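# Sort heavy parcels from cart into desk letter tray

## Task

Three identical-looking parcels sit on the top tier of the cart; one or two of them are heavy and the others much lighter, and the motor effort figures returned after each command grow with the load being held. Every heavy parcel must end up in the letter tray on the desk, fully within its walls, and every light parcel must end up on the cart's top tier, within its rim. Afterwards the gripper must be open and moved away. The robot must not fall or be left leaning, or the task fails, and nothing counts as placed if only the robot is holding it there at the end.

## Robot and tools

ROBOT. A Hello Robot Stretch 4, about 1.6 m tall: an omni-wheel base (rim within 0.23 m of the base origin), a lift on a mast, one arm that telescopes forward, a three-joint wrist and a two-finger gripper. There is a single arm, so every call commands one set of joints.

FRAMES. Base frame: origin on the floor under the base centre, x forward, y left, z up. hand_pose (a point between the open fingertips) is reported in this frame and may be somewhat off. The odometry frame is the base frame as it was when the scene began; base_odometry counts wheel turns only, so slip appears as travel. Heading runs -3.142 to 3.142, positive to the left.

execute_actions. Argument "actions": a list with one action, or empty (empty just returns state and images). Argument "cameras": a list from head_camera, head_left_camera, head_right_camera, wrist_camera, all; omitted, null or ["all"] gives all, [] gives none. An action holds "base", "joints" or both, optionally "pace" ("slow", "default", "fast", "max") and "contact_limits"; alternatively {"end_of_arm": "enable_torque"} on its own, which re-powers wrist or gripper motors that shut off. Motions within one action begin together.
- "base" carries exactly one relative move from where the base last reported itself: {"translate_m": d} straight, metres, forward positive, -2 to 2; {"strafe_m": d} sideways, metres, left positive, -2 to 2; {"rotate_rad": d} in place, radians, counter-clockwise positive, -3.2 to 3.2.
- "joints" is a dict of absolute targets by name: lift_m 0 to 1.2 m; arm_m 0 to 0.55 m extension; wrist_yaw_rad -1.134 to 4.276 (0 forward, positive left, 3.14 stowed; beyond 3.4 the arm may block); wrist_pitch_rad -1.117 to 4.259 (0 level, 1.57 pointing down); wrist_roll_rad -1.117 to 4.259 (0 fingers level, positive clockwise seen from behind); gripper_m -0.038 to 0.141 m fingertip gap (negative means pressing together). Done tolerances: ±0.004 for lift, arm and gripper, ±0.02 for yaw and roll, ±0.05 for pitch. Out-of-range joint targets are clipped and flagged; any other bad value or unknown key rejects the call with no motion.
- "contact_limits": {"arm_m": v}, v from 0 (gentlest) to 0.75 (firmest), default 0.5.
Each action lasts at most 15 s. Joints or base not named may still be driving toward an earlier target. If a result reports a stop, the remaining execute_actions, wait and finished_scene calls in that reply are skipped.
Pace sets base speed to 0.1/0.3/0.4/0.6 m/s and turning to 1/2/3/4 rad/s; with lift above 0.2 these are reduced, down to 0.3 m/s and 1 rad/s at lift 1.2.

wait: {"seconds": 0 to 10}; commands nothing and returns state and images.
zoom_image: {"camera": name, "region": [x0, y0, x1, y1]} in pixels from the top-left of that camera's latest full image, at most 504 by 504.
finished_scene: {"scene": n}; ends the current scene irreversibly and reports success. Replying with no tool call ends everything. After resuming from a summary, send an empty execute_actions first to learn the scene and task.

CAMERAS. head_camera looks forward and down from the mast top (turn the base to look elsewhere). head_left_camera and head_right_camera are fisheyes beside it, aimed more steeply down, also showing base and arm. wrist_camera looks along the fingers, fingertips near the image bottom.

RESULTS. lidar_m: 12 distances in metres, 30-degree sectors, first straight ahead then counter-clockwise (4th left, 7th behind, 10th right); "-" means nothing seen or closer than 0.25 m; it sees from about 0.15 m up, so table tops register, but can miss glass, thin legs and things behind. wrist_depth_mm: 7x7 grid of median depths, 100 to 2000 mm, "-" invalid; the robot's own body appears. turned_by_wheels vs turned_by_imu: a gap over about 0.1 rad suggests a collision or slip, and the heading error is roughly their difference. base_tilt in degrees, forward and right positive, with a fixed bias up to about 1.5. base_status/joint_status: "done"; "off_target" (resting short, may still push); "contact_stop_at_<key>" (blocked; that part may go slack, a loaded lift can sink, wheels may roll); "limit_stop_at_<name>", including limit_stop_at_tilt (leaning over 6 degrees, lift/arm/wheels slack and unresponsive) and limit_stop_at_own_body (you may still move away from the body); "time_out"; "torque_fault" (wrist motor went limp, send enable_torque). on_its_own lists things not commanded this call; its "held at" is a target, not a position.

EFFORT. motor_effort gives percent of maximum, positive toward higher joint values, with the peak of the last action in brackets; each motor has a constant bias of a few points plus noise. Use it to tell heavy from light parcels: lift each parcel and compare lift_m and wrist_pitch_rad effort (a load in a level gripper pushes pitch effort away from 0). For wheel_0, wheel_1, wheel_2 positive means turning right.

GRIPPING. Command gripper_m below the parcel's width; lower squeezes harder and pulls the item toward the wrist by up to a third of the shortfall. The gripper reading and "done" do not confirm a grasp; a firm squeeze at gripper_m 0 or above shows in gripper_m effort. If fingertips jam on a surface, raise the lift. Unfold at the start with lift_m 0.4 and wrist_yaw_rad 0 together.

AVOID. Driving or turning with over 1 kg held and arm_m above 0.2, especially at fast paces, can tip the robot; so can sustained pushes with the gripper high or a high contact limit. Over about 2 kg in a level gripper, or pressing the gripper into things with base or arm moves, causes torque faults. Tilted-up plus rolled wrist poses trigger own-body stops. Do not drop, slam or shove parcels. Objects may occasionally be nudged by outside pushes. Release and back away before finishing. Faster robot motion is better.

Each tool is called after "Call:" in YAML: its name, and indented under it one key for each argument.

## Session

Call:
execute_actions:
  actions:
    - {"joints":{"lift_m":0.4,"wrist_yaw_rad":0}}

Scene clock: 2.37 s.
base_odometry: x=+0.000 y=+0.000 heading=+0.000 (m, m, rad; odometry frame)
turned_by_wheels: +0.000 (rad since the last result)
turned_by_imu: +0.000 (rad since the last result)
base_tilt: forward=-0.1 right=+0.2 (deg)
lidar_m: 2.12 1.99 1.64 1.87 1.43 1.39 1.57 1.81 1.42 1.41 1.91 1.90
base_status: not commanded
joint_positions: lift_m=+0.400 arm_m=-0.002 wrist_yaw_rad=+0.000 wrist_pitch_rad=+0.008 wrist_roll_rad=-0.015 gripper_m=+0.057
joint_status: all done
motor_effort: lift_m=+22(22) arm_m=-1(0) wrist_yaw_rad=-2(7) wrist_pitch_rad=-6(8) wrist_roll_rad=+0(0) gripper_m=+0(4) wheel_0=+2(2) wheel_1=-1(1) wheel_2=+0(0) (%)
hand_pose: x=+0.4573 y=-0.0873 z=+0.5758 quat_wxyz=(+1.000, -0.007, +0.004, +0.000) (m; base frame)
wrist_depth_mm: 1661 1921 - - - - 1983 / 1661 1921 - - - - 1983 / 1618 1863 - - - - 1863 / 1618 1921 - - 1863 1618 1430 / 1618 1921 - - 1921 1537 1397 / 1618 1808 212 - 1756 1708 1397 / 1464 1464 1397 1464 1366 1618 1430
pictures: head_camera, head_left_camera, head_right_camera, wrist_camera
Images, in order (width x height): head_camera 420x560, head_left_camera 420x672, head_right_camera 420x672, wrist_camera 616x392.

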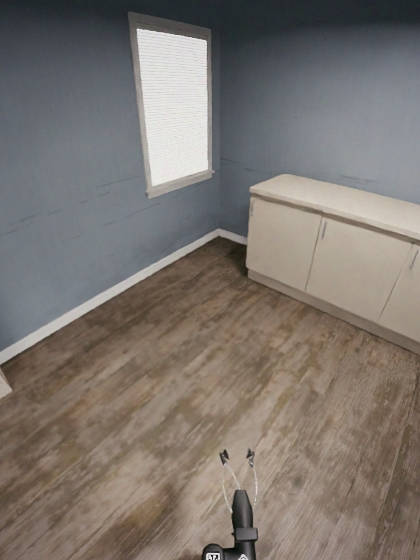

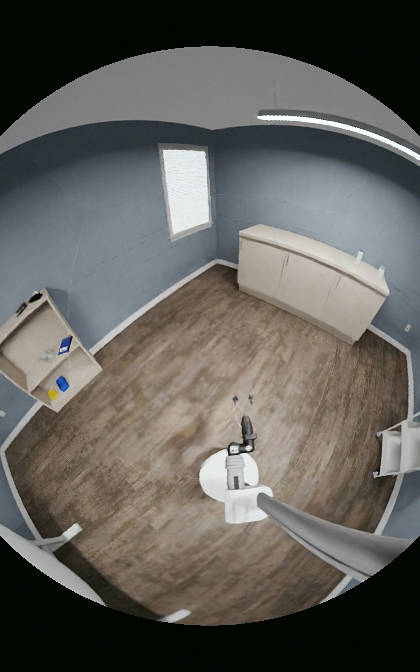

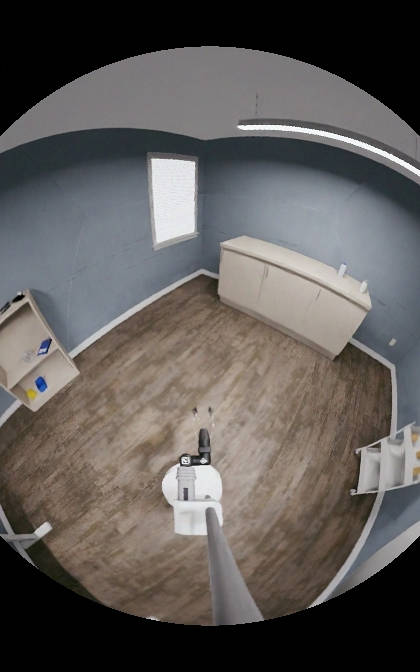

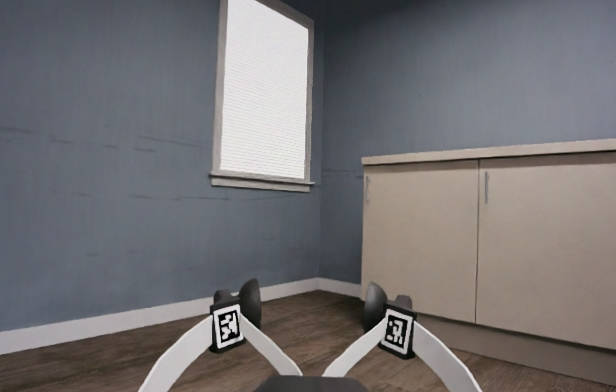

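Call:
execute_actions:
  actions:
    - {"base":{"rotate_rad":-2.15},"joints":{"lift_m":0.9,"wrist_pitch_rad":0.8,"gripper_m":0.075}}
  cameras: []

Call:
execute_actions:
  actions:
    - {"base":{"strafe_m":0.85}}
  cameras: ["wrist_camera","head_camera"]

Scene clock: 7.20 s.
base_odometry: x=+0.000 y=+0.000 heading=-2.149 (m, m, rad; odometry frame)
turned_by_wheels: -2.149 (rad since the last result)
turned_by_imu: -2.113 (rad since the last result)
base_tilt: forward=+0.0 right=+0.3 (deg)
lidar_m: 1.74 1.41 1.93 1.89 2.08 2.02 1.67 1.88 1.42 1.39 1.53 1.82
base_status: done
joint_positions: lift_m=+0.900 arm_m=-0.002 wrist_yaw_rad=+0.000 wrist_pitch_rad=+0.801 wrist_roll_rad=-0.015 gripper_m=+0.075
joint_status: all done
motor_effort: lift_m=+22(22) arm_m=-1(1) wrist_yaw_rad=-1(3) wrist_pitch_rad=-6(9) wrist_roll_rad=+0(0) gripper_m=+0(1) wheel_0=+4(11) wheel_1=+3(10) wheel_2=+2(11) (%)
hand_pose: x=+0.3695 y=-0.0874 z=+0.8708 quat_wxyz=(+0.921, -0.007, +0.390, +0.003) (m; base frame)
wrist_depth_mm: 1060 1160 1576 1537 1464 1430 1366 / 1808 1430 1756 1708 1618 1537 1464 / 1863 1661 1756 1756 1756 1708 1618 / 1499 1576 1537 1618 1618 1576 1661 / 1366 1366 1366 1366 1397 1336 1308 / 1160 1160 214 1205 1160 1229 1182 / 1060 1060 1042 1042 1025 1060 1060
pictures: none
No camera images: the call's "cameras" was empty. Leave "cameras" out to get every camera's image.

Scene clock: 11.37 s.
base_odometry: x=+0.712 y=-0.465 heading=-2.149 (m, m, rad; odometry frame)
turned_by_wheels: +0.000 (rad since the last result)
turned_by_imu: +0.003 (rad since the last result)
base_tilt: forward=+0.0 right=+0.3 (deg)
lidar_m: 1.28 2.03 1.08 1.06 1.16 1.90 1.88 1.83 2.30 2.24 2.42 1.41
base_status: done
joint_positions: lift_m=+0.900 arm_m=-0.002 wrist_yaw_rad=+0.000 wrist_pitch_rad=+0.801 wrist_roll_rad=-0.015 gripper_m=+0.075
joint_status: not commanded
motor_effort: lift_m=+21(22) arm_m=-1(1) wrist_yaw_rad=+2(1) wrist_pitch_rad=-5(5) wrist_roll_rad=+0(0) gripper_m=+0(1) wheel_0=-3(10) wheel_1=+3(17) wheel_2=+0(1) (%)
hand_pose: x=+0.3695 y=-0.0874 z=+0.8709 quat_wxyz=(+0.921, -0.007, +0.390, +0.003) (m; base frame)
wrist_depth_mm: 1808 1756 1756 1308 1118 1464 1464 / 1983 1983 1863 1430 1397 1661 1576 / 1863 1863 1921 1618 1576 1808 1708 / 1618 1576 1576 1576 1537 1499 1618 / 1366 1397 1336 1366 1366 1366 1366 / 1182 1182 214 1182 1160 1205 1205 / 1060 1060 1025 1042 1042 1078 1098
pictures: head_camera, wrist_camera
Images, in order (width x height): head_camera 420x560, wrist_camera 616x392.

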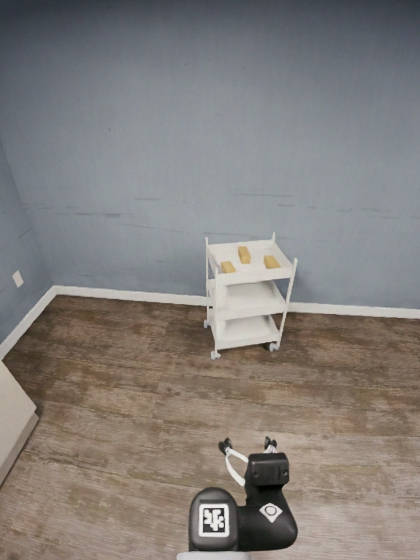

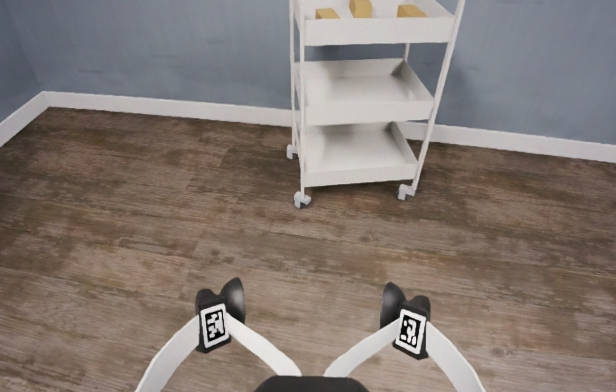

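Call:
execute_actions:
  actions:
    - {"base":{"rotate_rad":0.15},"joints":{"lift_m":1.02,"wrist_pitch_rad":1.3}}
  cameras: []

Call:
execute_actions:
  actions:
    - {"base":{"strafe_m":-0.33}}
  cameras: []

Call:
execute_actions:
  actions:
    - {"base":{"translate_m":0.82},"joints":{"arm_m":0.3}}
  cameras: ["wrist_camera","head_camera"]

Scene clock: 16.30 s.
base_odometry: x=+0.712 y=-0.465 heading=-2.000 (m, m, rad; odometry frame)
turned_by_wheels: +0.149 (rad since the last result)
turned_by_imu: +0.148 (rad since the last result)
base_tilt: forward=+0.0 right=+0.4 (deg)
lidar_m: 1.29 1.22 1.06 1.06 1.24 1.88 1.84 1.84 2.26 2.25 2.20 1.34
base_status: done
joint_positions: lift_m=+1.020 arm_m=-0.002 wrist_yaw_rad=+0.000 wrist_pitch_rad=+1.300 wrist_roll_rad=-0.015 gripper_m=+0.075
joint_status: all done
motor_effort: lift_m=+22(24) arm_m=-1(1) wrist_yaw_rad=+0(2) wrist_pitch_rad=-3(3) wrist_roll_rad=+0(0) gripper_m=-1(0) wheel_0=-3(10) wheel_1=-2(10) wheel_2=-5(7) (%)
hand_pose: x=+0.2459 y=-0.0874 z=+0.9200 quat_wxyz=(+0.796, -0.006, +0.605, +0.004) (m; base frame)
wrist_depth_mm: 1464 1397 1430 1430 1397 1397 1397 / 1366 1308 1397 1336 1366 1397 1336 / 1281 1308 1281 1255 1308 1255 1308 / 1229 1255 1229 1229 1229 1205 1255 / 1160 1205 1182 1160 1182 1160 1138 / 1118 1118 214 1078 1098 1118 1078 / 1060 1060 866 866 1060 1042 1078
pictures: none
No camera images: the call's "cameras" was empty. Leave "cameras" out to get every camera's image.

Scene clock: 18.73 s.
base_odometry: x=+0.412 y=-0.327 heading=-2.000 (m, m, rad; odometry frame)
turned_by_wheels: +0.000 (rad since the last result)
turned_by_imu: +0.000 (rad since the last result)
base_tilt: forward=+0.0 right=+0.2 (deg)
lidar_m: 1.26 2.10 1.37 1.38 1.64 1.98 1.78 1.97 1.94 1.93 2.11 1.79
base_status: done
joint_positions: lift_m=+1.020 arm_m=-0.002 wrist_yaw_rad=+0.000 wrist_pitch_rad=+1.301 wrist_roll_rad=-0.015 gripper_m=+0.075
joint_status: not commanded
motor_effort: lift_m=+21(22) arm_m=-1(1) wrist_yaw_rad=+1(2) wrist_pitch_rad=-4(4) wrist_roll_rad=+0(0) gripper_m=+1(2) wheel_0=+5(12) wheel_1=-1(12) wheel_2=+0(5) (%)
hand_pose: x=+0.2458 y=-0.0874 z=+0.9201 quat_wxyz=(+0.796, -0.006, +0.605, +0.004) (m; base frame)
wrist_depth_mm: 1430 1464 1430 1430 1430 1430 1430 / 1397 1366 1366 1366 1336 1366 1336 / 1308 1281 1281 1308 1308 1255 1255 / 1205 1255 1205 1229 1255 1229 1205 / 1182 1182 1182 1160 1182 1182 1182 / 1118 1098 213 1138 1098 1118 1118 / 1078 1078 866 854 1060 1078 1060
pictures: none
No camera images: the call's "cameras" was empty. Leave "cameras" out to get every camera's image.

Scene clock: 22.93 s.
base_odometry: x=+0.071 y=-1.073 heading=-1.999 (m, m, rad; odometry frame)
turned_by_wheels: +0.000 (rad since the last result)
turned_by_imu: -0.002 (rad since the last result)
base_tilt: forward=+0.0 right=+0.3 (deg)
lidar_m: 0.44 0.47 1.80 1.18 1.35 2.76 2.75 2.92 2.13 2.01 1.18 0.47
base_status: done
joint_positions: lift_m=+1.020 arm_m=+0.299 wrist_yaw_rad=+0.000 wrist_pitch_rad=+1.300 wrist_roll_rad=-0.015 gripper_m=+0.075
joint_status: all done
motor_effort: lift_m=+21(21) arm_m=+5(8) wrist_yaw_rad=-3(2) wrist_pitch_rad=-4(4) wrist_roll_rad=+0(0) gripper_m=-4(1) wheel_0=+5(10) wheel_1=+3(7) wheel_2=-3(11) (%)
hand_pose: x=+0.5470 y=-0.0874 z=+0.9201 quat_wxyz=(+0.796, -0.006, +0.605, +0.004) (m; base frame)
wrist_depth_mm: 946 842 741 668 597 544 508 / 1281 1060 946 820 732 634 585 / 1308 1281 530 492 525 530 723 / 1229 1205 517 469 517 512 931 / 1182 1160 496 488 488 477 1138 / 1118 477 214 473 415 452 1078 / 1078 445 404 452 445 415 1078
pictures: head_camera, wrist_camera
Images, in order (width x height): head_camera 420x560, wrist_camera 616x392.

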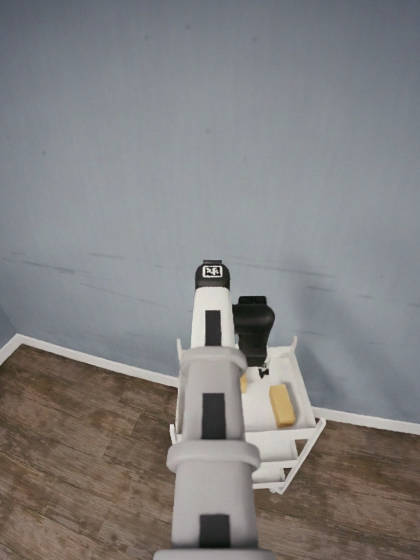

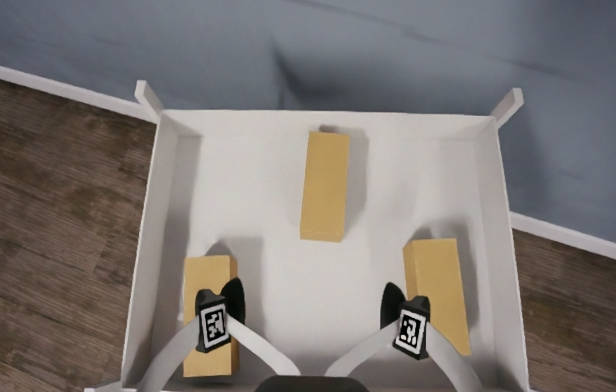

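Call:
execute_actions:
  actions:
    - {"base":{"strafe_m":0.105},"joints":{"lift_m":0.87,"arm_m":0.29}}
  cameras: ["wrist_camera"]

Scene clock: 26.93 s.
base_odometry: x=+0.166 y=-1.117 heading=-2.000 (m, m, rad; odometry frame)
turned_by_wheels: +0.000 (rad since the last result)
turned_by_imu: +0.001 (rad since the last result)
base_tilt: forward=-0.1 right=+0.3 (deg)
lidar_m: 0.44 1.18 1.72 1.05 1.23 2.21 2.62 2.84 2.22 2.06 1.21 0.46
base_status: done
joint_positions: lift_m=+0.870 arm_m=+0.291 wrist_yaw_rad=+0.000 wrist_pitch_rad=+1.301 wrist_roll_rad=-0.015 gripper_m=+0.075
joint_status: all done
motor_effort: lift_m=+17(19) arm_m=-5(6) wrist_yaw_rad=+0(0) wrist_pitch_rad=-4(3) wrist_roll_rad=+0(0) gripper_m=-1(3) wheel_0=-3(15) wheel_1=+1(12) wheel_2=+0(5) (%)
hand_pose: x=+0.5389 y=-0.0874 z=+0.7704 quat_wxyz=(+0.796, -0.006, +0.605, +0.004) (m; base frame)
wrist_depth_mm: 1008 904 699 368 364 359 433 / 1160 1138 392 392 387 375 392 / 1118 1118 370 375 370 324 373 / 1078 1060 353 355 353 351 355 / 1008 1008 338 291 338 340 330 / 960 960 214 278 320 322 320 / 946 946 307 263 307 310 309
pictures: wrist_camera
Images, in order (width x height): wrist_camera 616x392.

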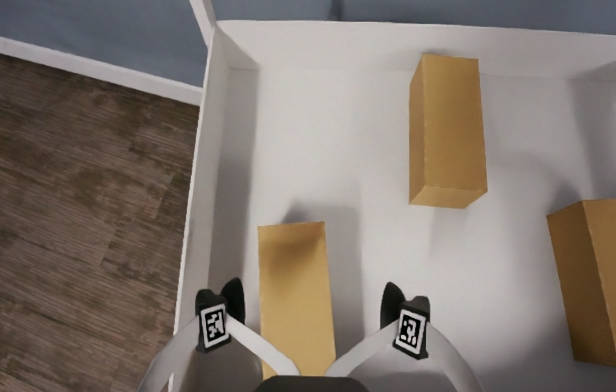

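Call:
execute_actions:
  actions:
    - {"base":{"strafe_m":0.012},"joints":{"lift_m":0.8,"arm_m":0.275},"pace":"slow"}
  cameras: ["wrist_camera"]

Call:
execute_actions:
  actions:
    - {"joints":{"gripper_m":-0.005}}
  cameras: []

Call:
execute_actions:
  actions:
    - {"joints":{"lift_m":0.81},"pace":"slow"}
  cameras: ["wrist_camera"]

Call:
execute_actions:
  actions: []
  cameras: []

Scene clock: 30.90 s.
base_odometry: x=+0.177 y=-1.122 heading=-2.000 (m, m, rad; odometry frame)
turned_by_wheels: +0.000 (rad since the last result)
turned_by_imu: +0.001 (rad since the last result)
base_tilt: forward=-0.1 right=+0.3 (deg)
lidar_m: 0.44 1.22 1.71 1.06 1.23 2.17 2.61 2.82 2.23 2.05 1.22 0.46
base_status: done
joint_positions: lift_m=+0.800 arm_m=+0.276 wrist_yaw_rad=+0.000 wrist_pitch_rad=+1.301 wrist_roll_rad=-0.015 gripper_m=+0.075
joint_status: all done
motor_effort: lift_m=+17(19) arm_m=-6(4) wrist_yaw_rad=+0(1) wrist_pitch_rad=-3(2) wrist_roll_rad=+0(0) gripper_m=-3(0) wheel_0=-6(11) wheel_1=+4(7) wheel_2=+0(1) (%)
hand_pose: x=+0.5239 y=-0.0874 z=+0.7004 quat_wxyz=(+0.796, -0.006, +0.605, +0.004) (m; base frame)
wrist_depth_mm: 1025 931 325 330 330 265 329 / 1118 1098 309 310 312 253 309 / 1060 1042 289 296 296 264 294 / 991 991 278 228 281 282 282 / 917 931 267 216 270 267 268 / 891 891 215 207 211 256 255 / 854 866 245 199 242 246 246
pictures: wrist_camera
Images, in order (width x height): wrist_camera 616x392.

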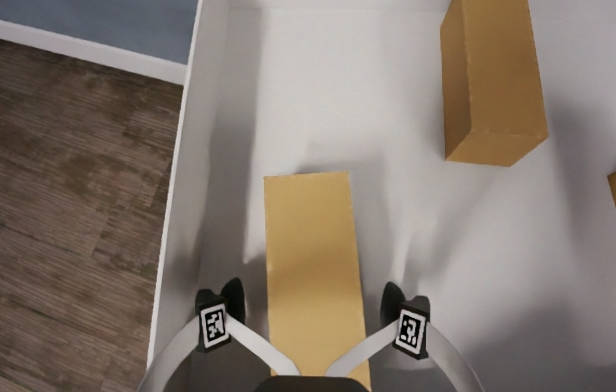

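Scene clock: 32.47 s.
base_odometry: x=+0.177 y=-1.122 heading=-2.000 (m, m, rad; odometry frame)
turned_by_wheels: +0.000 (rad since the last result)
turned_by_imu: +0.000 (rad since the last result)
base_tilt: forward=-0.1 right=+0.2 (deg)
lidar_m: 0.44 1.19 1.72 1.07 1.24 2.21 2.63 2.84 2.26 2.04 1.21 0.47
base_status: not commanded
joint_positions: lift_m=+0.800 arm_m=+0.276 wrist_yaw_rad=+0.000 wrist_pitch_rad=+1.303 wrist_roll_rad=-0.015 gripper_m=-0.004
joint_status: all done
motor_effort: lift_m=+19(19) arm_m=-6(6) wrist_yaw_rad=+0(1) wrist_pitch_rad=-10(11) wrist_roll_rad=+0(0) gripper_m=-23(23) wheel_0=-6(7) wheel_1=+4(4) wheel_2=+0(0) (%)
hand_pose: x=+0.5233 y=-0.0874 z=+0.7001 quat_wxyz=(+0.795, -0.006, +0.606, +0.004) (m; base frame)
wrist_depth_mm: 1042 946 324 327 325 263 322 / 1098 1098 306 309 307 250 304 / 1060 1060 289 293 293 265 290 / 960 960 274 215 281 281 278 / 931 931 265 203 267 266 266 / 904 891 204 193 197 253 255 / 854 174 197 183 180 163 244
pictures: none
No camera images: the call's "cameras" was empty. Leave "cameras" out to get every camera's image.

Scene clock: 33.20 s.
base_odometry: x=+0.177 y=-1.122 heading=-2.000 (m, m, rad; odometry frame)
turned_by_wheels: +0.000 (rad since the last result)
turned_by_imu: +0.000 (rad since the last result)
base_tilt: forward=+0.0 right=+0.3 (deg)
lidar_m: 0.45 1.19 1.69 1.06 1.24 2.19 2.61 2.83 2.26 2.04 1.21 0.47
base_status: not commanded
joint_positions: lift_m=+0.810 arm_m=+0.276 wrist_yaw_rad=+0.000 wrist_pitch_rad=+1.303 wrist_roll_rad=-0.015 gripper_m=-0.004
joint_status: all done
motor_effort: lift_m=+24(26) arm_m=-6(5) wrist_yaw_rad=+1(1) wrist_pitch_rad=-10(9) wrist_roll_rad=+0(0) gripper_m=-22(26) wheel_0=-7(6) wheel_1=+4(4) wheel_2=+0(0) (%)
hand_pose: x=+0.5233 y=-0.0874 z=+0.7096 quat_wxyz=(+0.795, -0.006, +0.606, +0.004) (m; base frame)
wrist_depth_mm: 1060 946 336 338 332 273 332 / 1118 1098 314 320 319 260 319 / 1060 1060 303 304 304 267 300 / 976 1008 286 215 290 289 287 / 960 960 274 204 276 276 274 / 904 904 202 193 197 264 264 / 866 175 198 183 181 163 253
pictures: wrist_camera
Images, in order (width x height): wrist_camera 616x392.

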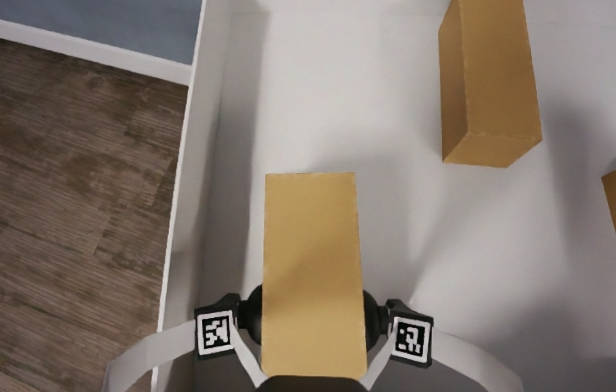

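Scene clock: 33.20 s.
base_odometry: x=+0.177 y=-1.122 heading=-2.000 (m, m, rad; odometry frame)
turned_by_wheels: +0.000 (rad since the last result)
turned_by_imu: +0.000 (rad since the last result)
base_tilt: forward=+0.0 right=+0.3 (deg)
lidar_m: 0.45 1.19 1.69 1.06 1.24 2.19 2.61 2.83 2.26 2.04 1.21 0.47
base_status: not commanded
joint_positions: lift_m=+0.810 arm_m=+0.276 wrist_yaw_rad=+0.000 wrist_pitch_rad=+1.303 wrist_roll_rad=-0.015 gripper_m=-0.004
joint_status: all done
motor_effort: lift_m=+24(26) arm_m=-6(5) wrist_yaw_rad=+1(1) wrist_pitch_rad=-10(9) wrist_roll_rad=+0(0) gripper_m=-22(26) wheel_0=-7(6) wheel_1=+4(4) wheel_2=+0(0) (%)
hand_pose: x=+0.5233 y=-0.0874 z=+0.7096 quat_wxyz=(+0.795, -0.006, +0.606, +0.004) (m; base frame)
wrist_depth_mm: 1060 946 336 338 332 273 332 / 1118 1098 314 320 319 260 319 / 1060 1060 303 304 304 267 300 / 976 1008 286 215 290 289 287 / 960 960 274 204 276 276 274 / 904 904 202 193 197 264 264 / 866 175 198 183 181 163 253
pictures: none
No camera images: the call's "cameras" was empty. Leave "cameras" out to get every camera's image.

Call:
execute_actions:
  actions:
    - {"joints":{"lift_m":0.797},"pace":"slow"}
  cameras: []

Call:
execute_actions:
  actions:
    - {"joints":{"gripper_m":0.075}}
  cameras: []

Call:
execute_actions:
  actions:
    - {"joints":{"lift_m":0.87},"pace":"fast"}
  cameras: []

Call:
execute_actions:
  actions:
    - {"base":{"strafe_m":-0.115},"joints":{"arm_m":0.415}}
  cameras: ["wrist_camera"]

Call:
execute_actions:
  actions:
    - {"joints":{"lift_m":0.8},"pace":"slow"}
  cameras: ["wrist_camera"]

Call:
execute_actions:
  actions:
    - {"joints":{"gripper_m":-0.005}}
  cameras: ["wrist_camera"]

Call:
wait:
  seconds: 0.3

Scene clock: 38.60 s.
base_odometry: x=+0.177 y=-1.122 heading=-2.000 (m, m, rad; odometry frame)
turned_by_wheels: +0.000 (rad since the last result)
turned_by_imu: +0.001 (rad since the last result)
base_tilt: forward=-0.1 right=+0.2 (deg)
lidar_m: 0.44 1.22 1.71 1.06 1.25 2.19 2.57 2.83 2.26 2.08 1.21 0.47
base_status: not commanded
joint_positions: lift_m=+0.797 arm_m=+0.276 wrist_yaw_rad=+0.000 wrist_pitch_rad=+1.303 wrist_roll_rad=-0.015 gripper_m=-0.004
joint_status: all done
motor_effort: lift_m=+19(23) arm_m=-6(6) wrist_yaw_rad=+0(2) wrist_pitch_rad=-9(8) wrist_roll_rad=+0(0) gripper_m=-22(23) wheel_0=-7(6) wheel_1=+4(4) wheel_2=+0(0) (%)
hand_pose: x=+0.5233 y=-0.0874 z=+0.6970 quat_wxyz=(+0.795, -0.006, +0.606, +0.004) (m; base frame)
wrist_depth_mm: 1042 946 319 320 320 258 319 / 1098 1078 301 306 306 247 301 / 1042 1025 286 290 290 265 287 / 991 991 274 214 274 276 273 / 946 946 262 204 264 263 263 / 904 904 204 193 196 253 250 / 878 168 198 183 180 163 242
pictures: none
No camera images: the call's "cameras" was empty. Leave "cameras" out to get every camera's image.

Scene clock: 40.17 s.
base_odometry: x=+0.177 y=-1.122 heading=-2.000 (m, m, rad; odometry frame)
turned_by_wheels: +0.000 (rad since the last result)
turned_by_imu: +0.000 (rad since the last result)
base_tilt: forward=-0.3 right=+0.3 (deg)
lidar_m: 0.46 1.22 1.71 1.06 1.24 2.18 2.62 2.84 2.27 2.05 1.22 0.49
base_status: not commanded
joint_positions: lift_m=+0.797 arm_m=+0.276 wrist_yaw_rad=+0.000 wrist_pitch_rad=+1.301 wrist_roll_rad=-0.015 gripper_m=+0.075
joint_status: all done
motor_effort: lift_m=+19(19) arm_m=-5(5) wrist_yaw_rad=+2(4) wrist_pitch_rad=-4(11) wrist_roll_rad=+0(0) gripper_m=-1(19) wheel_0=-6(6) wheel_1=+4(4) wheel_2=+0(0) (%)
hand_pose: x=+0.5236 y=-0.0874 z=+0.6972 quat_wxyz=(+0.796, -0.006, +0.606, +0.004) (m; base frame)
wrist_depth_mm: 1042 946 322 324 325 262 320 / 1118 1098 304 309 309 251 303 / 1060 1042 286 293 291 264 290 / 976 991 277 224 278 278 277 / 931 931 264 213 267 265 264 / 891 891 214 204 213 253 252 / 854 866 242 195 238 242 242
pictures: none
No camera images: the call's "cameras" was empty. Leave "cameras" out to get every camera's image.

Scene clock: 41.20 s.
base_odometry: x=+0.177 y=-1.122 heading=-2.000 (m, m, rad; odometry frame)
turned_by_wheels: +0.000 (rad since the last result)
turned_by_imu: +0.000 (rad since the last result)
base_tilt: forward=-0.1 right=+0.3 (deg)
lidar_m: 0.45 1.20 1.71 1.06 1.22 2.19 2.63 2.85 2.26 2.07 1.23 0.48
base_status: not commanded
joint_positions: lift_m=+0.870 arm_m=+0.276 wrist_yaw_rad=+0.000 wrist_pitch_rad=+1.301 wrist_roll_rad=-0.015 gripper_m=+0.075
joint_status: all done
motor_effort: lift_m=+21(23) arm_m=-5(5) wrist_yaw_rad=+2(2) wrist_pitch_rad=-5(5) wrist_roll_rad=+0(0) gripper_m=+0(1) wheel_0=-6(6) wheel_1=+4(4) wheel_2=+0(0) (%)
hand_pose: x=+0.5237 y=-0.0874 z=+0.7700 quat_wxyz=(+0.796, -0.006, +0.606, +0.004) (m; base frame)
wrist_depth_mm: 1060 946 732 375 373 351 370 / 1160 1138 404 394 392 340 392 / 1118 1118 379 373 373 320 370 / 1078 1078 357 355 357 349 355 / 1008 1025 340 290 340 338 336 / 960 976 214 274 320 324 322 / 917 917 306 263 309 309 310
pictures: none
No camera images: the call's "cameras" was empty. Leave "cameras" out to get every camera's image.

Scene clock: 42.73 s.
base_odometry: x=+0.073 y=-1.074 heading=-2.000 (m, m, rad; odometry frame)
turned_by_wheels: +0.000 (rad since the last result)
turned_by_imu: +0.000 (rad since the last result)
base_tilt: forward=+0.0 right=+0.2 (deg)
lidar_m: 0.44 1.19 1.82 1.17 1.35 2.77 2.76 2.89 2.16 1.97 1.15 0.48
base_status: done
joint_positions: lift_m=+0.870 arm_m=+0.414 wrist_yaw_rad=+0.000 wrist_pitch_rad=+1.301 wrist_roll_rad=-0.015 gripper_m=+0.075
joint_status: all done
motor_effort: lift_m=+21(21) arm_m=+5(5) wrist_yaw_rad=+1(2) wrist_pitch_rad=-5(4) wrist_roll_rad=+0(1) gripper_m=+2(3) wheel_0=+3(12) wheel_1=-2(11) wheel_2=+0(0) (%)
hand_pose: x=+0.6620 y=-0.0874 z=+0.7700 quat_wxyz=(+0.796, -0.006, +0.605, +0.004) (m; base frame)
wrist_depth_mm: 715 634 559 492 449 413 384 / 931 831 707 621 554 488 445 / 312 336 809 723 627 544 508 / 1060 353 355 349 351 351 340 / 314 342 338 289 338 338 336 / 297 324 214 276 270 322 320 / 281 310 307 267 304 262 309
pictures: wrist_camera
Images, in order (width x height): wrist_camera 616x392.

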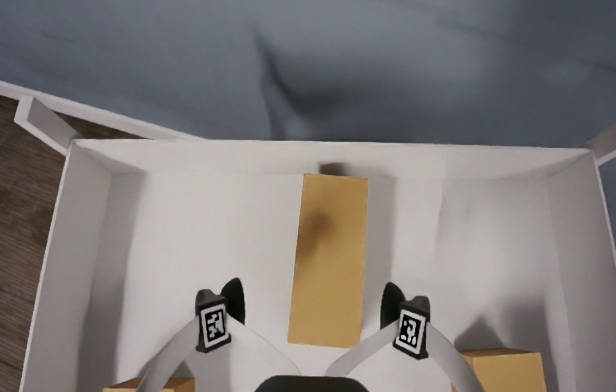

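Scene clock: 44.20 s.
base_odometry: x=+0.073 y=-1.074 heading=-2.000 (m, m, rad; odometry frame)
turned_by_wheels: +0.000 (rad since the last result)
turned_by_imu: +0.000 (rad since the last result)
base_tilt: forward=-0.1 right=+0.4 (deg)
lidar_m: 0.44 1.17 1.81 1.17 1.38 2.77 2.76 2.88 2.13 2.01 1.18 0.48
base_status: not commanded
joint_positions: lift_m=+0.800 arm_m=+0.414 wrist_yaw_rad=+0.000 wrist_pitch_rad=+1.301 wrist_roll_rad=-0.015 gripper_m=+0.075
joint_status: all done
motor_effort: lift_m=+17(22) arm_m=+5(6) wrist_yaw_rad=-1(1) wrist_pitch_rad=-3(5) wrist_roll_rad=+0(0) gripper_m=+0(2) wheel_0=+3(3) wheel_1=-2(2) wheel_2=+0(0) (%)
hand_pose: x=+0.6620 y=-0.0874 z=+0.7004 quat_wxyz=(+0.796, -0.006, +0.605, +0.004) (m; base frame)
wrist_depth_mm: 715 627 559 500 449 415 384 / 809 741 640 559 500 459 436 / 263 291 291 256 268 281 278 / 273 283 282 229 278 282 281 / 267 268 268 217 266 268 266 / 255 257 214 209 210 256 254 / 247 248 246 201 241 242 230
pictures: wrist_camera
Images, in order (width x height): wrist_camera 616x392.

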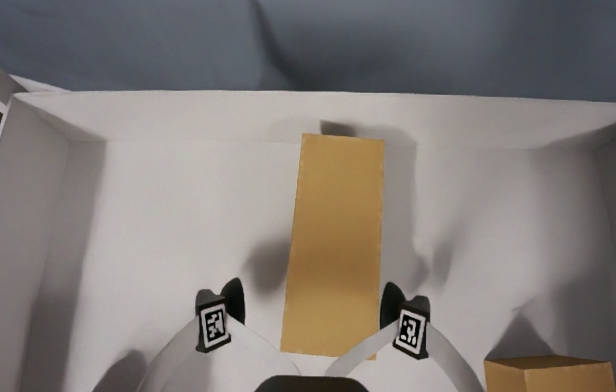

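Scene clock: 45.77 s.
base_odometry: x=+0.073 y=-1.074 heading=-2.000 (m, m, rad; odometry frame)
turned_by_wheels: +0.000 (rad since the last result)
turned_by_imu: +0.000 (rad since the last result)
base_tilt: forward=+0.0 right=+0.2 (deg)
lidar_m: 0.44 1.13 1.82 1.19 1.35 2.75 2.75 2.59 2.13 1.99 1.16 0.47
base_status: not commanded
joint_positions: lift_m=+0.800 arm_m=+0.414 wrist_yaw_rad=+0.000 wrist_pitch_rad=+1.301 wrist_roll_rad=-0.015 gripper_m=-0.004
joint_status: all done
motor_effort: lift_m=+17(17) arm_m=+5(5) wrist_yaw_rad=+0(1) wrist_pitch_rad=-6(3) wrist_roll_rad=+0(0) gripper_m=-19(22) wheel_0=+3(3) wheel_1=-2(2) wheel_2=+0(0) (%)
hand_pose: x=+0.6619 y=-0.0874 z=+0.7004 quat_wxyz=(+0.796, -0.006, +0.605, +0.004) (m; base frame)
wrist_depth_mm: 723 647 564 496 449 413 379 / 809 723 634 564 496 466 433 / 265 291 290 257 271 282 277 / 273 283 282 213 279 279 281 / 266 268 270 202 266 270 268 / 254 258 201 192 201 255 256 / 248 160 187 185 184 162 229
pictures: wrist_camera
Images, in order (width x height): wrist_camera 616x392.

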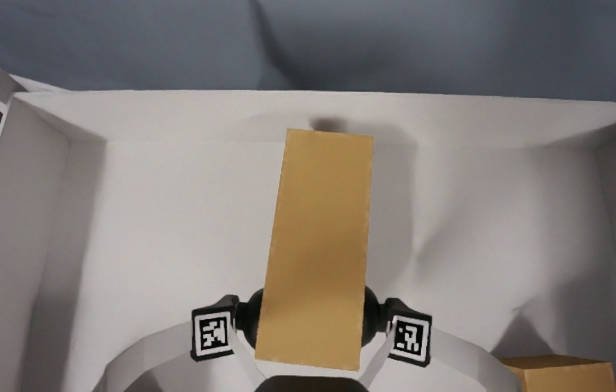

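Scene clock: 46.07 s.
base_odometry: x=+0.073 y=-1.074 heading=-2.000 (m, m, rad; odometry frame)
turned_by_wheels: +0.000 (rad since the last result)
turned_by_imu: +0.000 (rad since the last result)
base_tilt: forward=+0.0 right=+0.4 (deg)
lidar_m: 0.45 1.17 1.81 1.17 1.36 2.74 2.76 2.94 2.15 2.01 1.18 0.49
base_status: not commanded
joint_positions: lift_m=+0.800 arm_m=+0.414 wrist_yaw_rad=+0.000 wrist_pitch_rad=+1.301 wrist_roll_rad=-0.015 gripper_m=-0.004
joint_status: all done
motor_effort: lift_m=+17(17) arm_m=+5(5) wrist_yaw_rad=+0(1) wrist_pitch_rad=-3(3) wrist_roll_rad=+0(0) gripper_m=-22(22) wheel_0=+3(3) wheel_1=-2(2) wheel_2=+0(0) (%)
hand_pose: x=+0.6619 y=-0.0874 z=+0.7004 quat_wxyz=(+0.796, -0.006, +0.605, +0.004) (m; base frame)
wrist_depth_mm: 715 640 564 496 449 413 382 / 820 723 627 564 500 466 433 / 265 291 290 255 271 279 278 / 271 283 283 213 278 281 279 / 270 272 268 202 268 268 267 / 253 257 202 192 201 255 257 / 247 160 187 185 184 162 229
wait: 0.30 s; at rest by 0.27 s
pictures: head_camera, head_left_camera, head_right_camera, wrist_camera
Images, in order (width x height): head_camera 420x560, head_left_camera 420x672, head_right_camera 420x672, wrist_camera 616x392.

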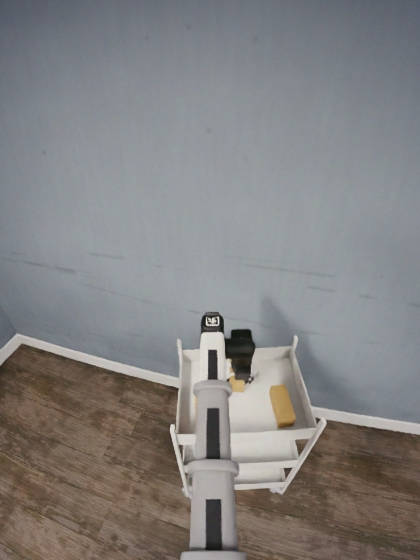

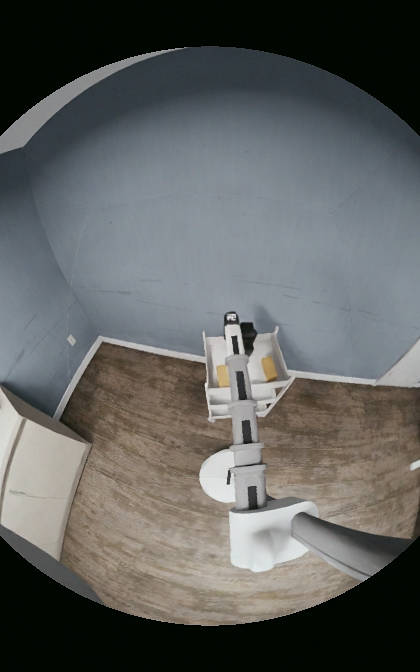

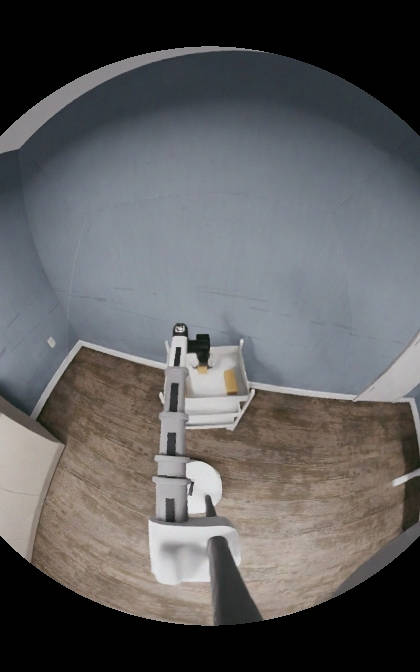

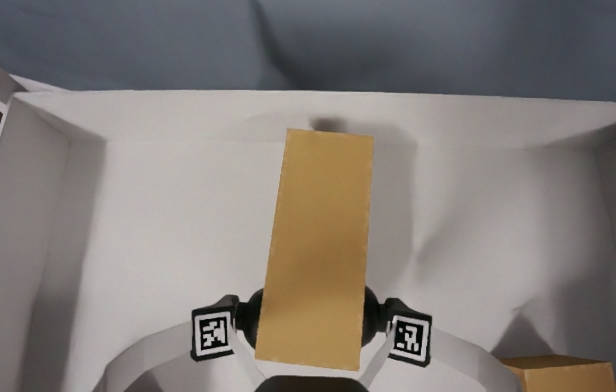

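Light.

Call:
execute_actions:
  actions:
    - {"joints":{"gripper_m":0.075,"lift_m":0.797}}
  cameras: []

Call:
execute_actions:
  actions:
    - {"joints":{"lift_m":0.87},"pace":"fast"}
  cameras: []

Call:
execute_actions:
  actions:
    - {"base":{"strafe_m":-0.13},"joints":{"arm_m":0.3}}
  cameras: ["wrist_camera"]

Call:
execute_actions:
  actions:
    - {"joints":{"lift_m":0.8},"pace":"slow"}
  cameras: ["wrist_camera"]

Call:
execute_actions:
  actions:
    - {"joints":{"gripper_m":-0.005}}
  cameras: ["wrist_camera"]

Scene clock: 51.20 s.
base_odometry: x=+0.073 y=-1.074 heading=-2.000 (m, m, rad; odometry frame)
turned_by_wheels: +0.000 (rad since the last result)
turned_by_imu: +0.001 (rad since the last result)
base_tilt: forward=-0.1 right=+0.3 (deg)
lidar_m: 0.44 1.19 1.83 1.17 1.37 2.76 2.76 2.93 2.13 2.01 1.20 0.47
base_status: not commanded
joint_positions: lift_m=+0.797 arm_m=+0.414 wrist_yaw_rad=+0.000 wrist_pitch_rad=+1.301 wrist_roll_rad=-0.015 gripper_m=+0.075
joint_status: all done
motor_effort: lift_m=+17(18) arm_m=+5(5) wrist_yaw_rad=+0(0) wrist_pitch_rad=-2(3) wrist_roll_rad=-1(0) gripper_m=-1(19) wheel_0=+3(3) wheel_1=-2(2) wheel_2=+0(0) (%)
hand_pose: x=+0.6619 y=-0.0874 z=+0.6973 quat_wxyz=(+0.796, -0.006, +0.605, +0.004) (m; base frame)
wrist_depth_mm: 707 627 559 496 452 415 382 / 820 741 634 564 500 455 433 / 264 289 287 256 270 282 278 / 270 279 279 225 274 278 277 / 263 266 266 213 266 264 265 / 254 254 215 204 213 254 252 / 244 242 241 198 241 241 229
pictures: none
No camera images: the call's "cameras" was empty. Leave "cameras" out to get every camera's image.

Scene clock: 52.23 s.
base_odometry: x=+0.073 y=-1.074 heading=-2.000 (m, m, rad; odometry frame)
turned_by_wheels: +0.000 (rad since the last result)
turned_by_imu: +0.000 (rad since the last result)
base_tilt: forward=+0.0 right=+0.1 (deg)
lidar_m: 0.42 1.16 1.82 1.17 1.36 2.76 2.76 2.89 2.15 1.99 1.17 0.48
base_status: not commanded
joint_positions: lift_m=+0.870 arm_m=+0.414 wrist_yaw_rad=+0.000 wrist_pitch_rad=+1.301 wrist_roll_rad=-0.015 gripper_m=+0.075
joint_status: all done
motor_effort: lift_m=+21(25) arm_m=+5(5) wrist_yaw_rad=+0(1) wrist_pitch_rad=-3(5) wrist_roll_rad=+0(0) gripper_m=+2(3) wheel_0=+3(3) wheel_1=-2(2) wheel_2=+0(0) (%)
hand_pose: x=+0.6619 y=-0.0874 z=+0.7700 quat_wxyz=(+0.796, -0.006, +0.605, +0.004) (m; base frame)
wrist_depth_mm: 707 634 554 492 455 410 384 / 946 842 707 609 544 496 445 / 314 340 809 723 621 549 504 / 1042 353 353 301 353 349 340 / 315 340 340 290 340 336 334 / 296 325 213 276 319 322 320 / 278 310 307 266 306 260 307
pictures: none
No camera images: the call's "cameras" was empty. Leave "cameras" out to get every camera's image.

Scene clock: 53.87 s.
base_odometry: x=-0.045 y=-1.020 heading=-1.999 (m, m, rad; odometry frame)
turned_by_wheels: +0.000 (rad since the last result)
turned_by_imu: +0.001 (rad since the last result)
base_tilt: forward=-0.1 right=+0.2 (deg)
lidar_m: 0.46 0.47 1.95 1.33 1.48 2.81 2.79 2.37 2.03 1.94 1.11 0.48
base_status: done
joint_positions: lift_m=+0.870 arm_m=+0.301 wrist_yaw_rad=+0.000 wrist_pitch_rad=+1.301 wrist_roll_rad=-0.015 gripper_m=+0.075
joint_status: all done
motor_effort: lift_m=+21(21) arm_m=-6(4) wrist_yaw_rad=+0(1) wrist_pitch_rad=-5(4) wrist_roll_rad=+0(0) gripper_m=+1(1) wheel_0=+4(15) wheel_1=-1(14) wheel_2=+0(3) (%)
hand_pose: x=+0.5488 y=-0.0874 z=+0.7700 quat_wxyz=(+0.796, -0.006, +0.605, +0.004) (m; base frame)
wrist_depth_mm: 364 355 366 366 349 500 469 / 392 387 353 392 387 597 549 / 375 366 366 377 373 741 668 / 357 349 353 355 355 946 866 / 306 340 340 293 338 1025 1008 / 309 324 214 278 267 960 960 / 304 309 309 264 301 931 946
pictures: wrist_camera
Images, in order (width x height): wrist_camera 616x392.

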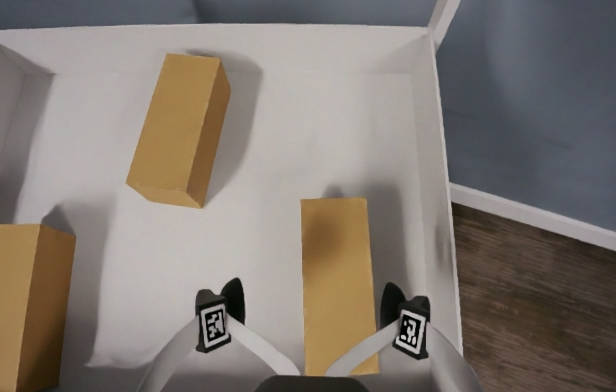

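Scene clock: 55.33 s.
base_odometry: x=-0.045 y=-1.020 heading=-1.999 (m, m, rad; odometry frame)
turned_by_wheels: +0.000 (rad since the last result)
turned_by_imu: +0.000 (rad since the last result)
base_tilt: forward=-0.2 right=+0.3 (deg)
lidar_m: 0.44 0.47 1.93 1.28 1.51 2.80 2.79 2.40 2.02 1.95 1.15 0.49
base_status: not commanded
joint_positions: lift_m=+0.800 arm_m=+0.301 wrist_yaw_rad=-0.001 wrist_pitch_rad=+1.300 wrist_roll_rad=-0.015 gripper_m=+0.075
joint_status: all done
motor_effort: lift_m=+15(20) arm_m=-6(6) wrist_yaw_rad=+3(1) wrist_pitch_rad=-1(4) wrist_roll_rad=+0(0) gripper_m=-2(1) wheel_0=+4(4) wheel_1=-1(1) wheel_2=+0(0) (%)
hand_pose: x=+0.5491 y=-0.0875 z=+0.7006 quat_wxyz=(+0.796, -0.006, +0.605, +0.004) (m; base frame)
wrist_depth_mm: 330 271 324 325 324 480 469 / 314 255 312 312 312 539 544 / 298 245 298 297 297 634 668 / 285 282 283 231 281 279 854 / 271 271 271 222 266 254 931 / 258 258 213 212 207 249 904 / 247 248 245 200 198 195 842
pictures: wrist_camera
Images, in order (width x height): wrist_camera 616x392.

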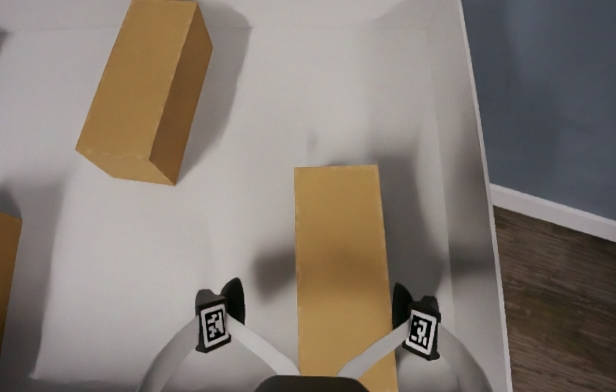

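Scene clock: 56.90 s.
base_odometry: x=-0.045 y=-1.020 heading=-1.999 (m, m, rad; odometry frame)
turned_by_wheels: +0.000 (rad since the last result)
turned_by_imu: +0.000 (rad since the last result)
base_tilt: forward=-0.2 right=+0.2 (deg)
lidar_m: 0.43 0.47 1.93 1.29 1.52 2.80 2.82 2.41 2.02 1.95 1.14 0.48
base_status: not commanded
joint_positions: lift_m=+0.800 arm_m=+0.301 wrist_yaw_rad=+0.000 wrist_pitch_rad=+1.303 wrist_roll_rad=-0.015 gripper_m=-0.004
joint_status: all done
motor_effort: lift_m=+19(19) arm_m=-5(6) wrist_yaw_rad=+0(4) wrist_pitch_rad=-10(10) wrist_roll_rad=+0(0) gripper_m=-24(25) wheel_0=+4(4) wheel_1=-1(1) wheel_2=+0(0) (%)
hand_pose: x=+0.5482 y=-0.0874 z=+0.7001 quat_wxyz=(+0.795, -0.006, +0.606, +0.004) (m; base frame)
wrist_depth_mm: 324 265 320 324 319 477 469 / 312 250 304 309 309 535 549 / 297 241 294 293 294 289 668 / 281 281 279 216 278 262 866 / 268 266 267 204 265 257 931 / 256 257 204 195 201 234 904 / 246 200 242 186 180 163 854
pictures: wrist_camera
Images, in order (width x height): wrist_camera 616x392.

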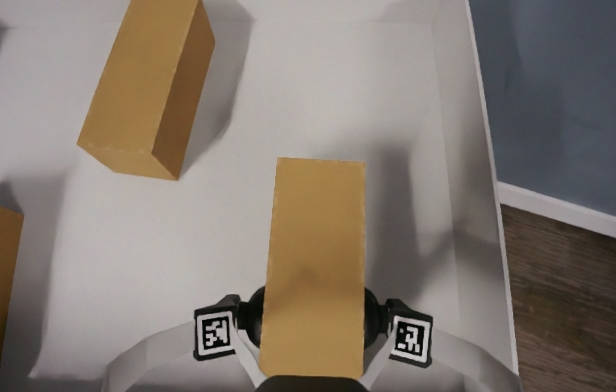

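Call:
execute_actions:
  actions:
    - {"joints":{"lift_m":1.0}}
  cameras: []

Call:
execute_actions:
  actions:
    - {"joints":{"arm_m":0.0},"base":{"translate_m":-0.7}}
  cameras: []

Call:
execute_actions:
  actions:
    - {"base":{"rotate_rad":-1.87}}
  cameras: ["head_camera"]

Scene clock: 61.40 s.
base_odometry: x=-0.045 y=-1.020 heading=-1.999 (m, m, rad; odometry frame)
turned_by_wheels: +0.000 (rad since the last result)
turned_by_imu: +0.001 (rad since the last result)
base_tilt: forward=-0.1 right=+0.3 (deg)
lidar_m: 0.45 0.47 1.94 1.31 1.50 2.79 2.80 2.40 2.03 1.94 1.14 0.46
base_status: not commanded
joint_positions: lift_m=+1.000 arm_m=+0.301 wrist_yaw_rad=+0.000 wrist_pitch_rad=+1.303 wrist_roll_rad=-0.015 gripper_m=-0.004
joint_status: all done
motor_effort: lift_m=+24(25) arm_m=-5(5) wrist_yaw_rad=+2(2) wrist_pitch_rad=-9(11) wrist_roll_rad=+1(1) gripper_m=-23(21) wheel_0=+4(4) wheel_1=-1(1) wheel_2=+0(0) (%)
hand_pose: x=+0.5482 y=-0.0874 z=+0.8996 quat_wxyz=(+0.795, -0.006, +0.606, +0.004) (m; base frame)
wrist_depth_mm: 878 778 691 609 559 512 466 / 1098 960 831 723 647 609 549 / 508 517 504 504 521 750 676 / 488 496 449 216 496 1008 866 / 452 473 469 204 466 1138 1118 / 418 442 204 194 202 1098 1078 / 410 270 399 186 180 163 1042
pictures: none
No camera images: the call's "cameras" was empty. Leave "cameras" out to get every camera's image.

Scene clock: 65.23 s.
base_odometry: x=+0.246 y=-0.383 heading=-2.000 (m, m, rad; odometry frame)
turned_by_wheels: +0.000 (rad since the last result)
turned_by_imu: +0.003 (rad since the last result)
base_tilt: forward=-0.2 right=+0.4 (deg)
lidar_m: 1.14 1.91 1.48 1.45 1.73 2.12 1.91 2.15 1.84 1.85 1.89 1.64
base_status: done
joint_positions: lift_m=+1.000 arm_m=+0.001 wrist_yaw_rad=+0.000 wrist_pitch_rad=+1.303 wrist_roll_rad=-0.015 gripper_m=-0.004
joint_status: all done
motor_effort: lift_m=+24(24) arm_m=-6(6) wrist_yaw_rad=+2(0) wrist_pitch_rad=-9(12) wrist_roll_rad=+0(0) gripper_m=-21(25) wheel_0=-3(7) wheel_1=-3(7) wheel_2=+1(15) (%)
hand_pose: x=+0.2482 y=-0.0874 z=+0.8997 quat_wxyz=(+0.795, -0.006, +0.606, +0.004) (m; base frame)
wrist_depth_mm: 1397 1397 1397 1366 1366 1397 1430 / 1308 1308 1308 1336 1366 1336 1336 / 1255 1281 1255 1255 1308 1229 1229 / 1229 1205 1205 216 1182 1205 1229 / 1160 1118 1182 205 1138 1138 1160 / 1098 1118 206 195 202 1098 1098 / 1060 597 842 186 180 163 1042
pictures: none
No camera images: the call's "cameras" was empty. Leave "cameras" out to get every camera's image.

Scene clock: 67.70 s.
base_odometry: x=+0.246 y=-0.383 heading=+2.414 (m, m, rad; odometry frame)
turned_by_wheels: -1.869 (rad since the last result)
turned_by_imu: -1.837 (rad since the last result)
base_tilt: forward=-0.1 right=+0.4 (deg)
lidar_m: 0.34 1.90 1.71 1.15 1.14 1.54 1.47 1.53 2.25 2.11 1.90 1.92
base_status: done
joint_positions: lift_m=+1.000 arm_m=+0.001 wrist_yaw_rad=+0.000 wrist_pitch_rad=+1.303 wrist_roll_rad=-0.015 gripper_m=-0.004
joint_status: not commanded
motor_effort: lift_m=+24(23) arm_m=-5(5) wrist_yaw_rad=+0(0) wrist_pitch_rad=-9(10) wrist_roll_rad=+0(1) gripper_m=-20(22) wheel_0=+5(6) wheel_1=+5(9) wheel_2=+3(10) (%)
hand_pose: x=+0.2482 y=-0.0874 z=+0.8997 quat_wxyz=(+0.795, -0.006, +0.606, +0.004) (m; base frame)
wrist_depth_mm: 1397 1397 1397 1397 1397 1430 1336 / 1336 1366 1336 1308 1308 1336 1336 / 1281 1281 1281 1255 1281 1255 1255 / 1255 1229 1182 216 1205 1205 1205 / 1138 1138 1138 205 1138 1138 1160 / 1118 1098 204 195 202 1098 1078 / 1060 597 831 185 183 163 1042
pictures: head_camera
Images, in order (width x height): head_camera 420x560.

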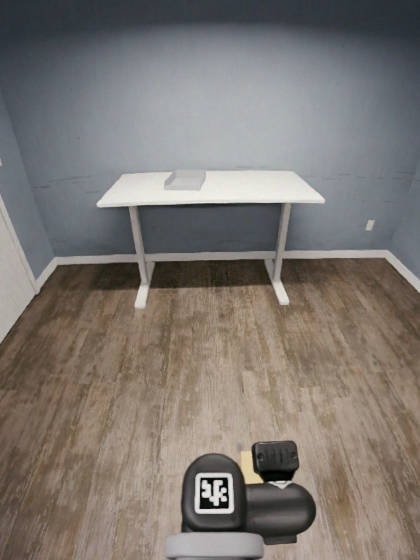

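Call:
execute_actions:
  actions:
    - {"base":{"strafe_m":0.22},"joints":{"lift_m":1.2}}
  cameras: []

Call:
execute_actions:
  actions:
    - {"base":{"translate_m":1.25},"joints":{"arm_m":0.15}}
  cameras: ["wrist_camera","head_right_camera"]

Scene clock: 72.13 s.
base_odometry: x=+0.100 y=-0.548 heading=+2.414 (m, m, rad; odometry frame)
turned_by_wheels: +0.000 (rad since the last result)
turned_by_imu: +0.001 (rad since the last result)
base_tilt: forward=-0.1 right=+0.3 (deg)
lidar_m: 0.32 1.88 1.49 0.94 0.92 1.95 1.48 1.54 2.09 2.20 2.09 1.92
base_status: done
joint_positions: lift_m=+1.200 arm_m=+0.001 wrist_yaw_rad=+0.000 wrist_pitch_rad=+1.303 wrist_roll_rad=-0.015 gripper_m=-0.004
joint_status: all done
motor_effort: lift_m=+24(25) arm_m=-5(5) wrist_yaw_rad=-1(1) wrist_pitch_rad=-10(10) wrist_roll_rad=+0(0) gripper_m=-24(23) wheel_0=-5(12) wheel_1=+3(11) wheel_2=+0(4) (%)
hand_pose: x=+0.2482 y=-0.0874 z=+1.0996 quat_wxyz=(+0.795, -0.006, +0.606, +0.004) (m; base frame)
wrist_depth_mm: 1661 1618 1708 1661 1661 1661 1618 / 1576 1618 1576 1576 1537 1537 1576 / 1499 1464 1499 1464 1499 1499 1464 / 1464 1430 1464 216 1397 1430 1430 / 1336 1336 1366 205 1336 1336 1366 / 1308 1336 205 195 200 1308 1281 / 1229 699 195 186 180 163 1205
pictures: none
No camera images: the call's "cameras" was empty. Leave "cameras" out to get every camera's image.

Scene clock: 77.80 s.
base_odometry: x=-0.834 y=+0.283 heading=+2.415 (m, m, rad; odometry frame)
turned_by_wheels: +0.000 (rad since the last result)
turned_by_imu: -0.004 (rad since the last result)
base_tilt: forward=-0.1 right=+0.3 (deg)
lidar_m: 0.45 0.60 1.53 1.42 1.50 1.66 3.50 2.83 2.09 1.99 0.87 0.62
base_status: done
joint_positions: lift_m=+1.200 arm_m=+0.149 wrist_yaw_rad=+0.000 wrist_pitch_rad=+1.303 wrist_roll_rad=-0.015 gripper_m=-0.004
joint_status: all done
motor_effort: lift_m=+24(24) arm_m=+5(7) wrist_yaw_rad=+1(2) wrist_pitch_rad=-12(13) wrist_roll_rad=+0(1) gripper_m=-23(24) wheel_0=+4(10) wheel_1=+3(11) wheel_2=-2(12) (%)
hand_pose: x=+0.3964 y=-0.0874 z=+1.0996 quat_wxyz=(+0.795, -0.006, +0.606, +0.004) (m; base frame)
wrist_depth_mm: 473 469 462 459 459 462 462 / 442 442 442 439 442 439 439 / 433 436 433 427 436 427 427 / 1464 1430 1397 216 1366 1397 1397 / 1336 1308 1366 205 1336 1336 1336 / 1336 1281 206 194 202 1281 1281 / 1255 683 1160 185 180 163 1255
pictures: head_right_camera, wrist_camera
Images, in order (width x height): head_right_camera 420x672, wrist_camera 616x392.

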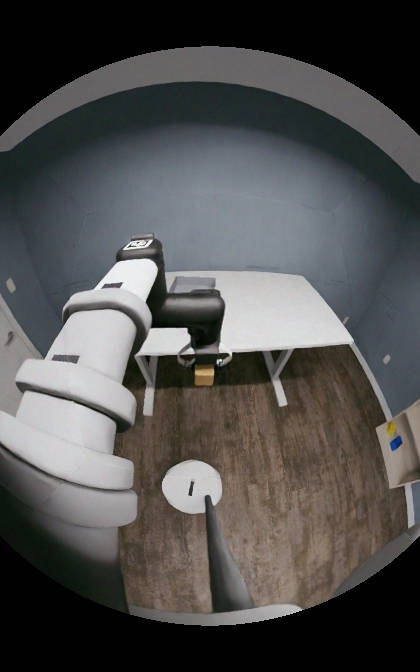

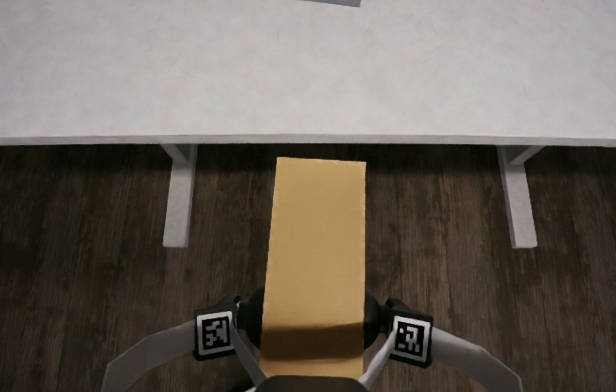

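Call:
execute_actions:
  actions:
    - {"base":{"translate_m":0.12},"joints":{"arm_m":0.5}}
  cameras: ["wrist_camera","head_right_camera"]

Scene clock: 81.37 s.
base_odometry: x=-0.924 y=+0.363 heading=+2.415 (m, m, rad; odometry frame)
turned_by_wheels: +0.001 (rad since the last result)
turned_by_imu: +0.001 (rad since the last result)
base_tilt: forward=-0.1 right=+0.1 (deg)
lidar_m: 0.44 0.47 0.65 1.43 1.51 1.79 3.61 2.99 2.11 2.00 0.69 0.47
base_status: done
joint_positions: lift_m=+1.200 arm_m=+0.499 wrist_yaw_rad=+0.000 wrist_pitch_rad=+1.303 wrist_roll_rad=-0.015 gripper_m=-0.004
joint_status: all done
motor_effort: lift_m=+24(24) arm_m=+5(7) wrist_yaw_rad=-1(1) wrist_pitch_rad=-11(11) wrist_roll_rad=+0(0) gripper_m=-24(23) wheel_0=+5(9) wheel_1=+4(9) wheel_2=-1(15) (%)
hand_pose: x=+0.7464 y=-0.0874 z=+1.0997 quat_wxyz=(+0.795, -0.006, +0.606, +0.005) (m; base frame)
wrist_depth_mm: 466 462 469 466 459 459 459 / 442 436 433 427 430 439 439 / 418 413 418 413 418 415 415 / 399 394 392 216 394 394 397 / 379 373 377 204 377 377 379 / 359 357 205 194 202 359 359 / 324 243 342 186 180 163 343
pictures: head_right_camera, wrist_camera
Images, in order (width x height): head_right_camera 420x672, wrist_camera 616x392.

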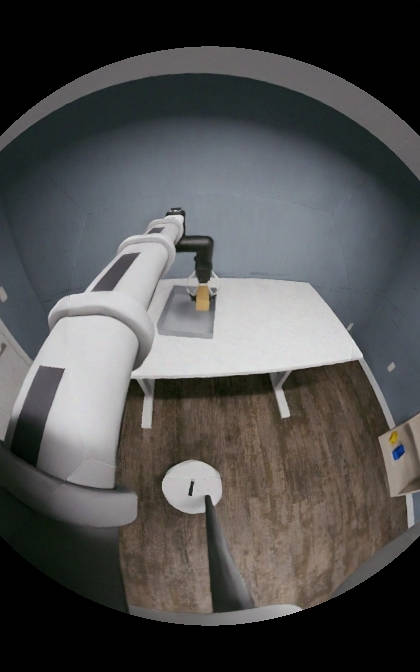

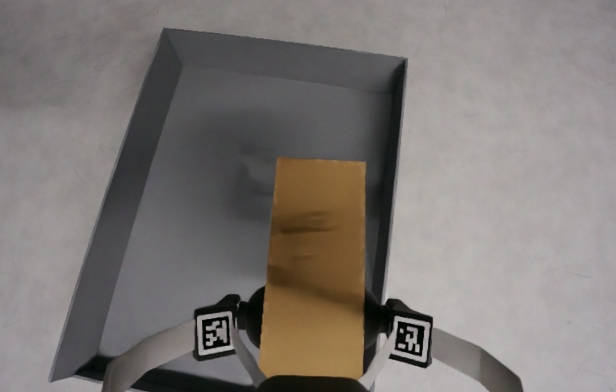

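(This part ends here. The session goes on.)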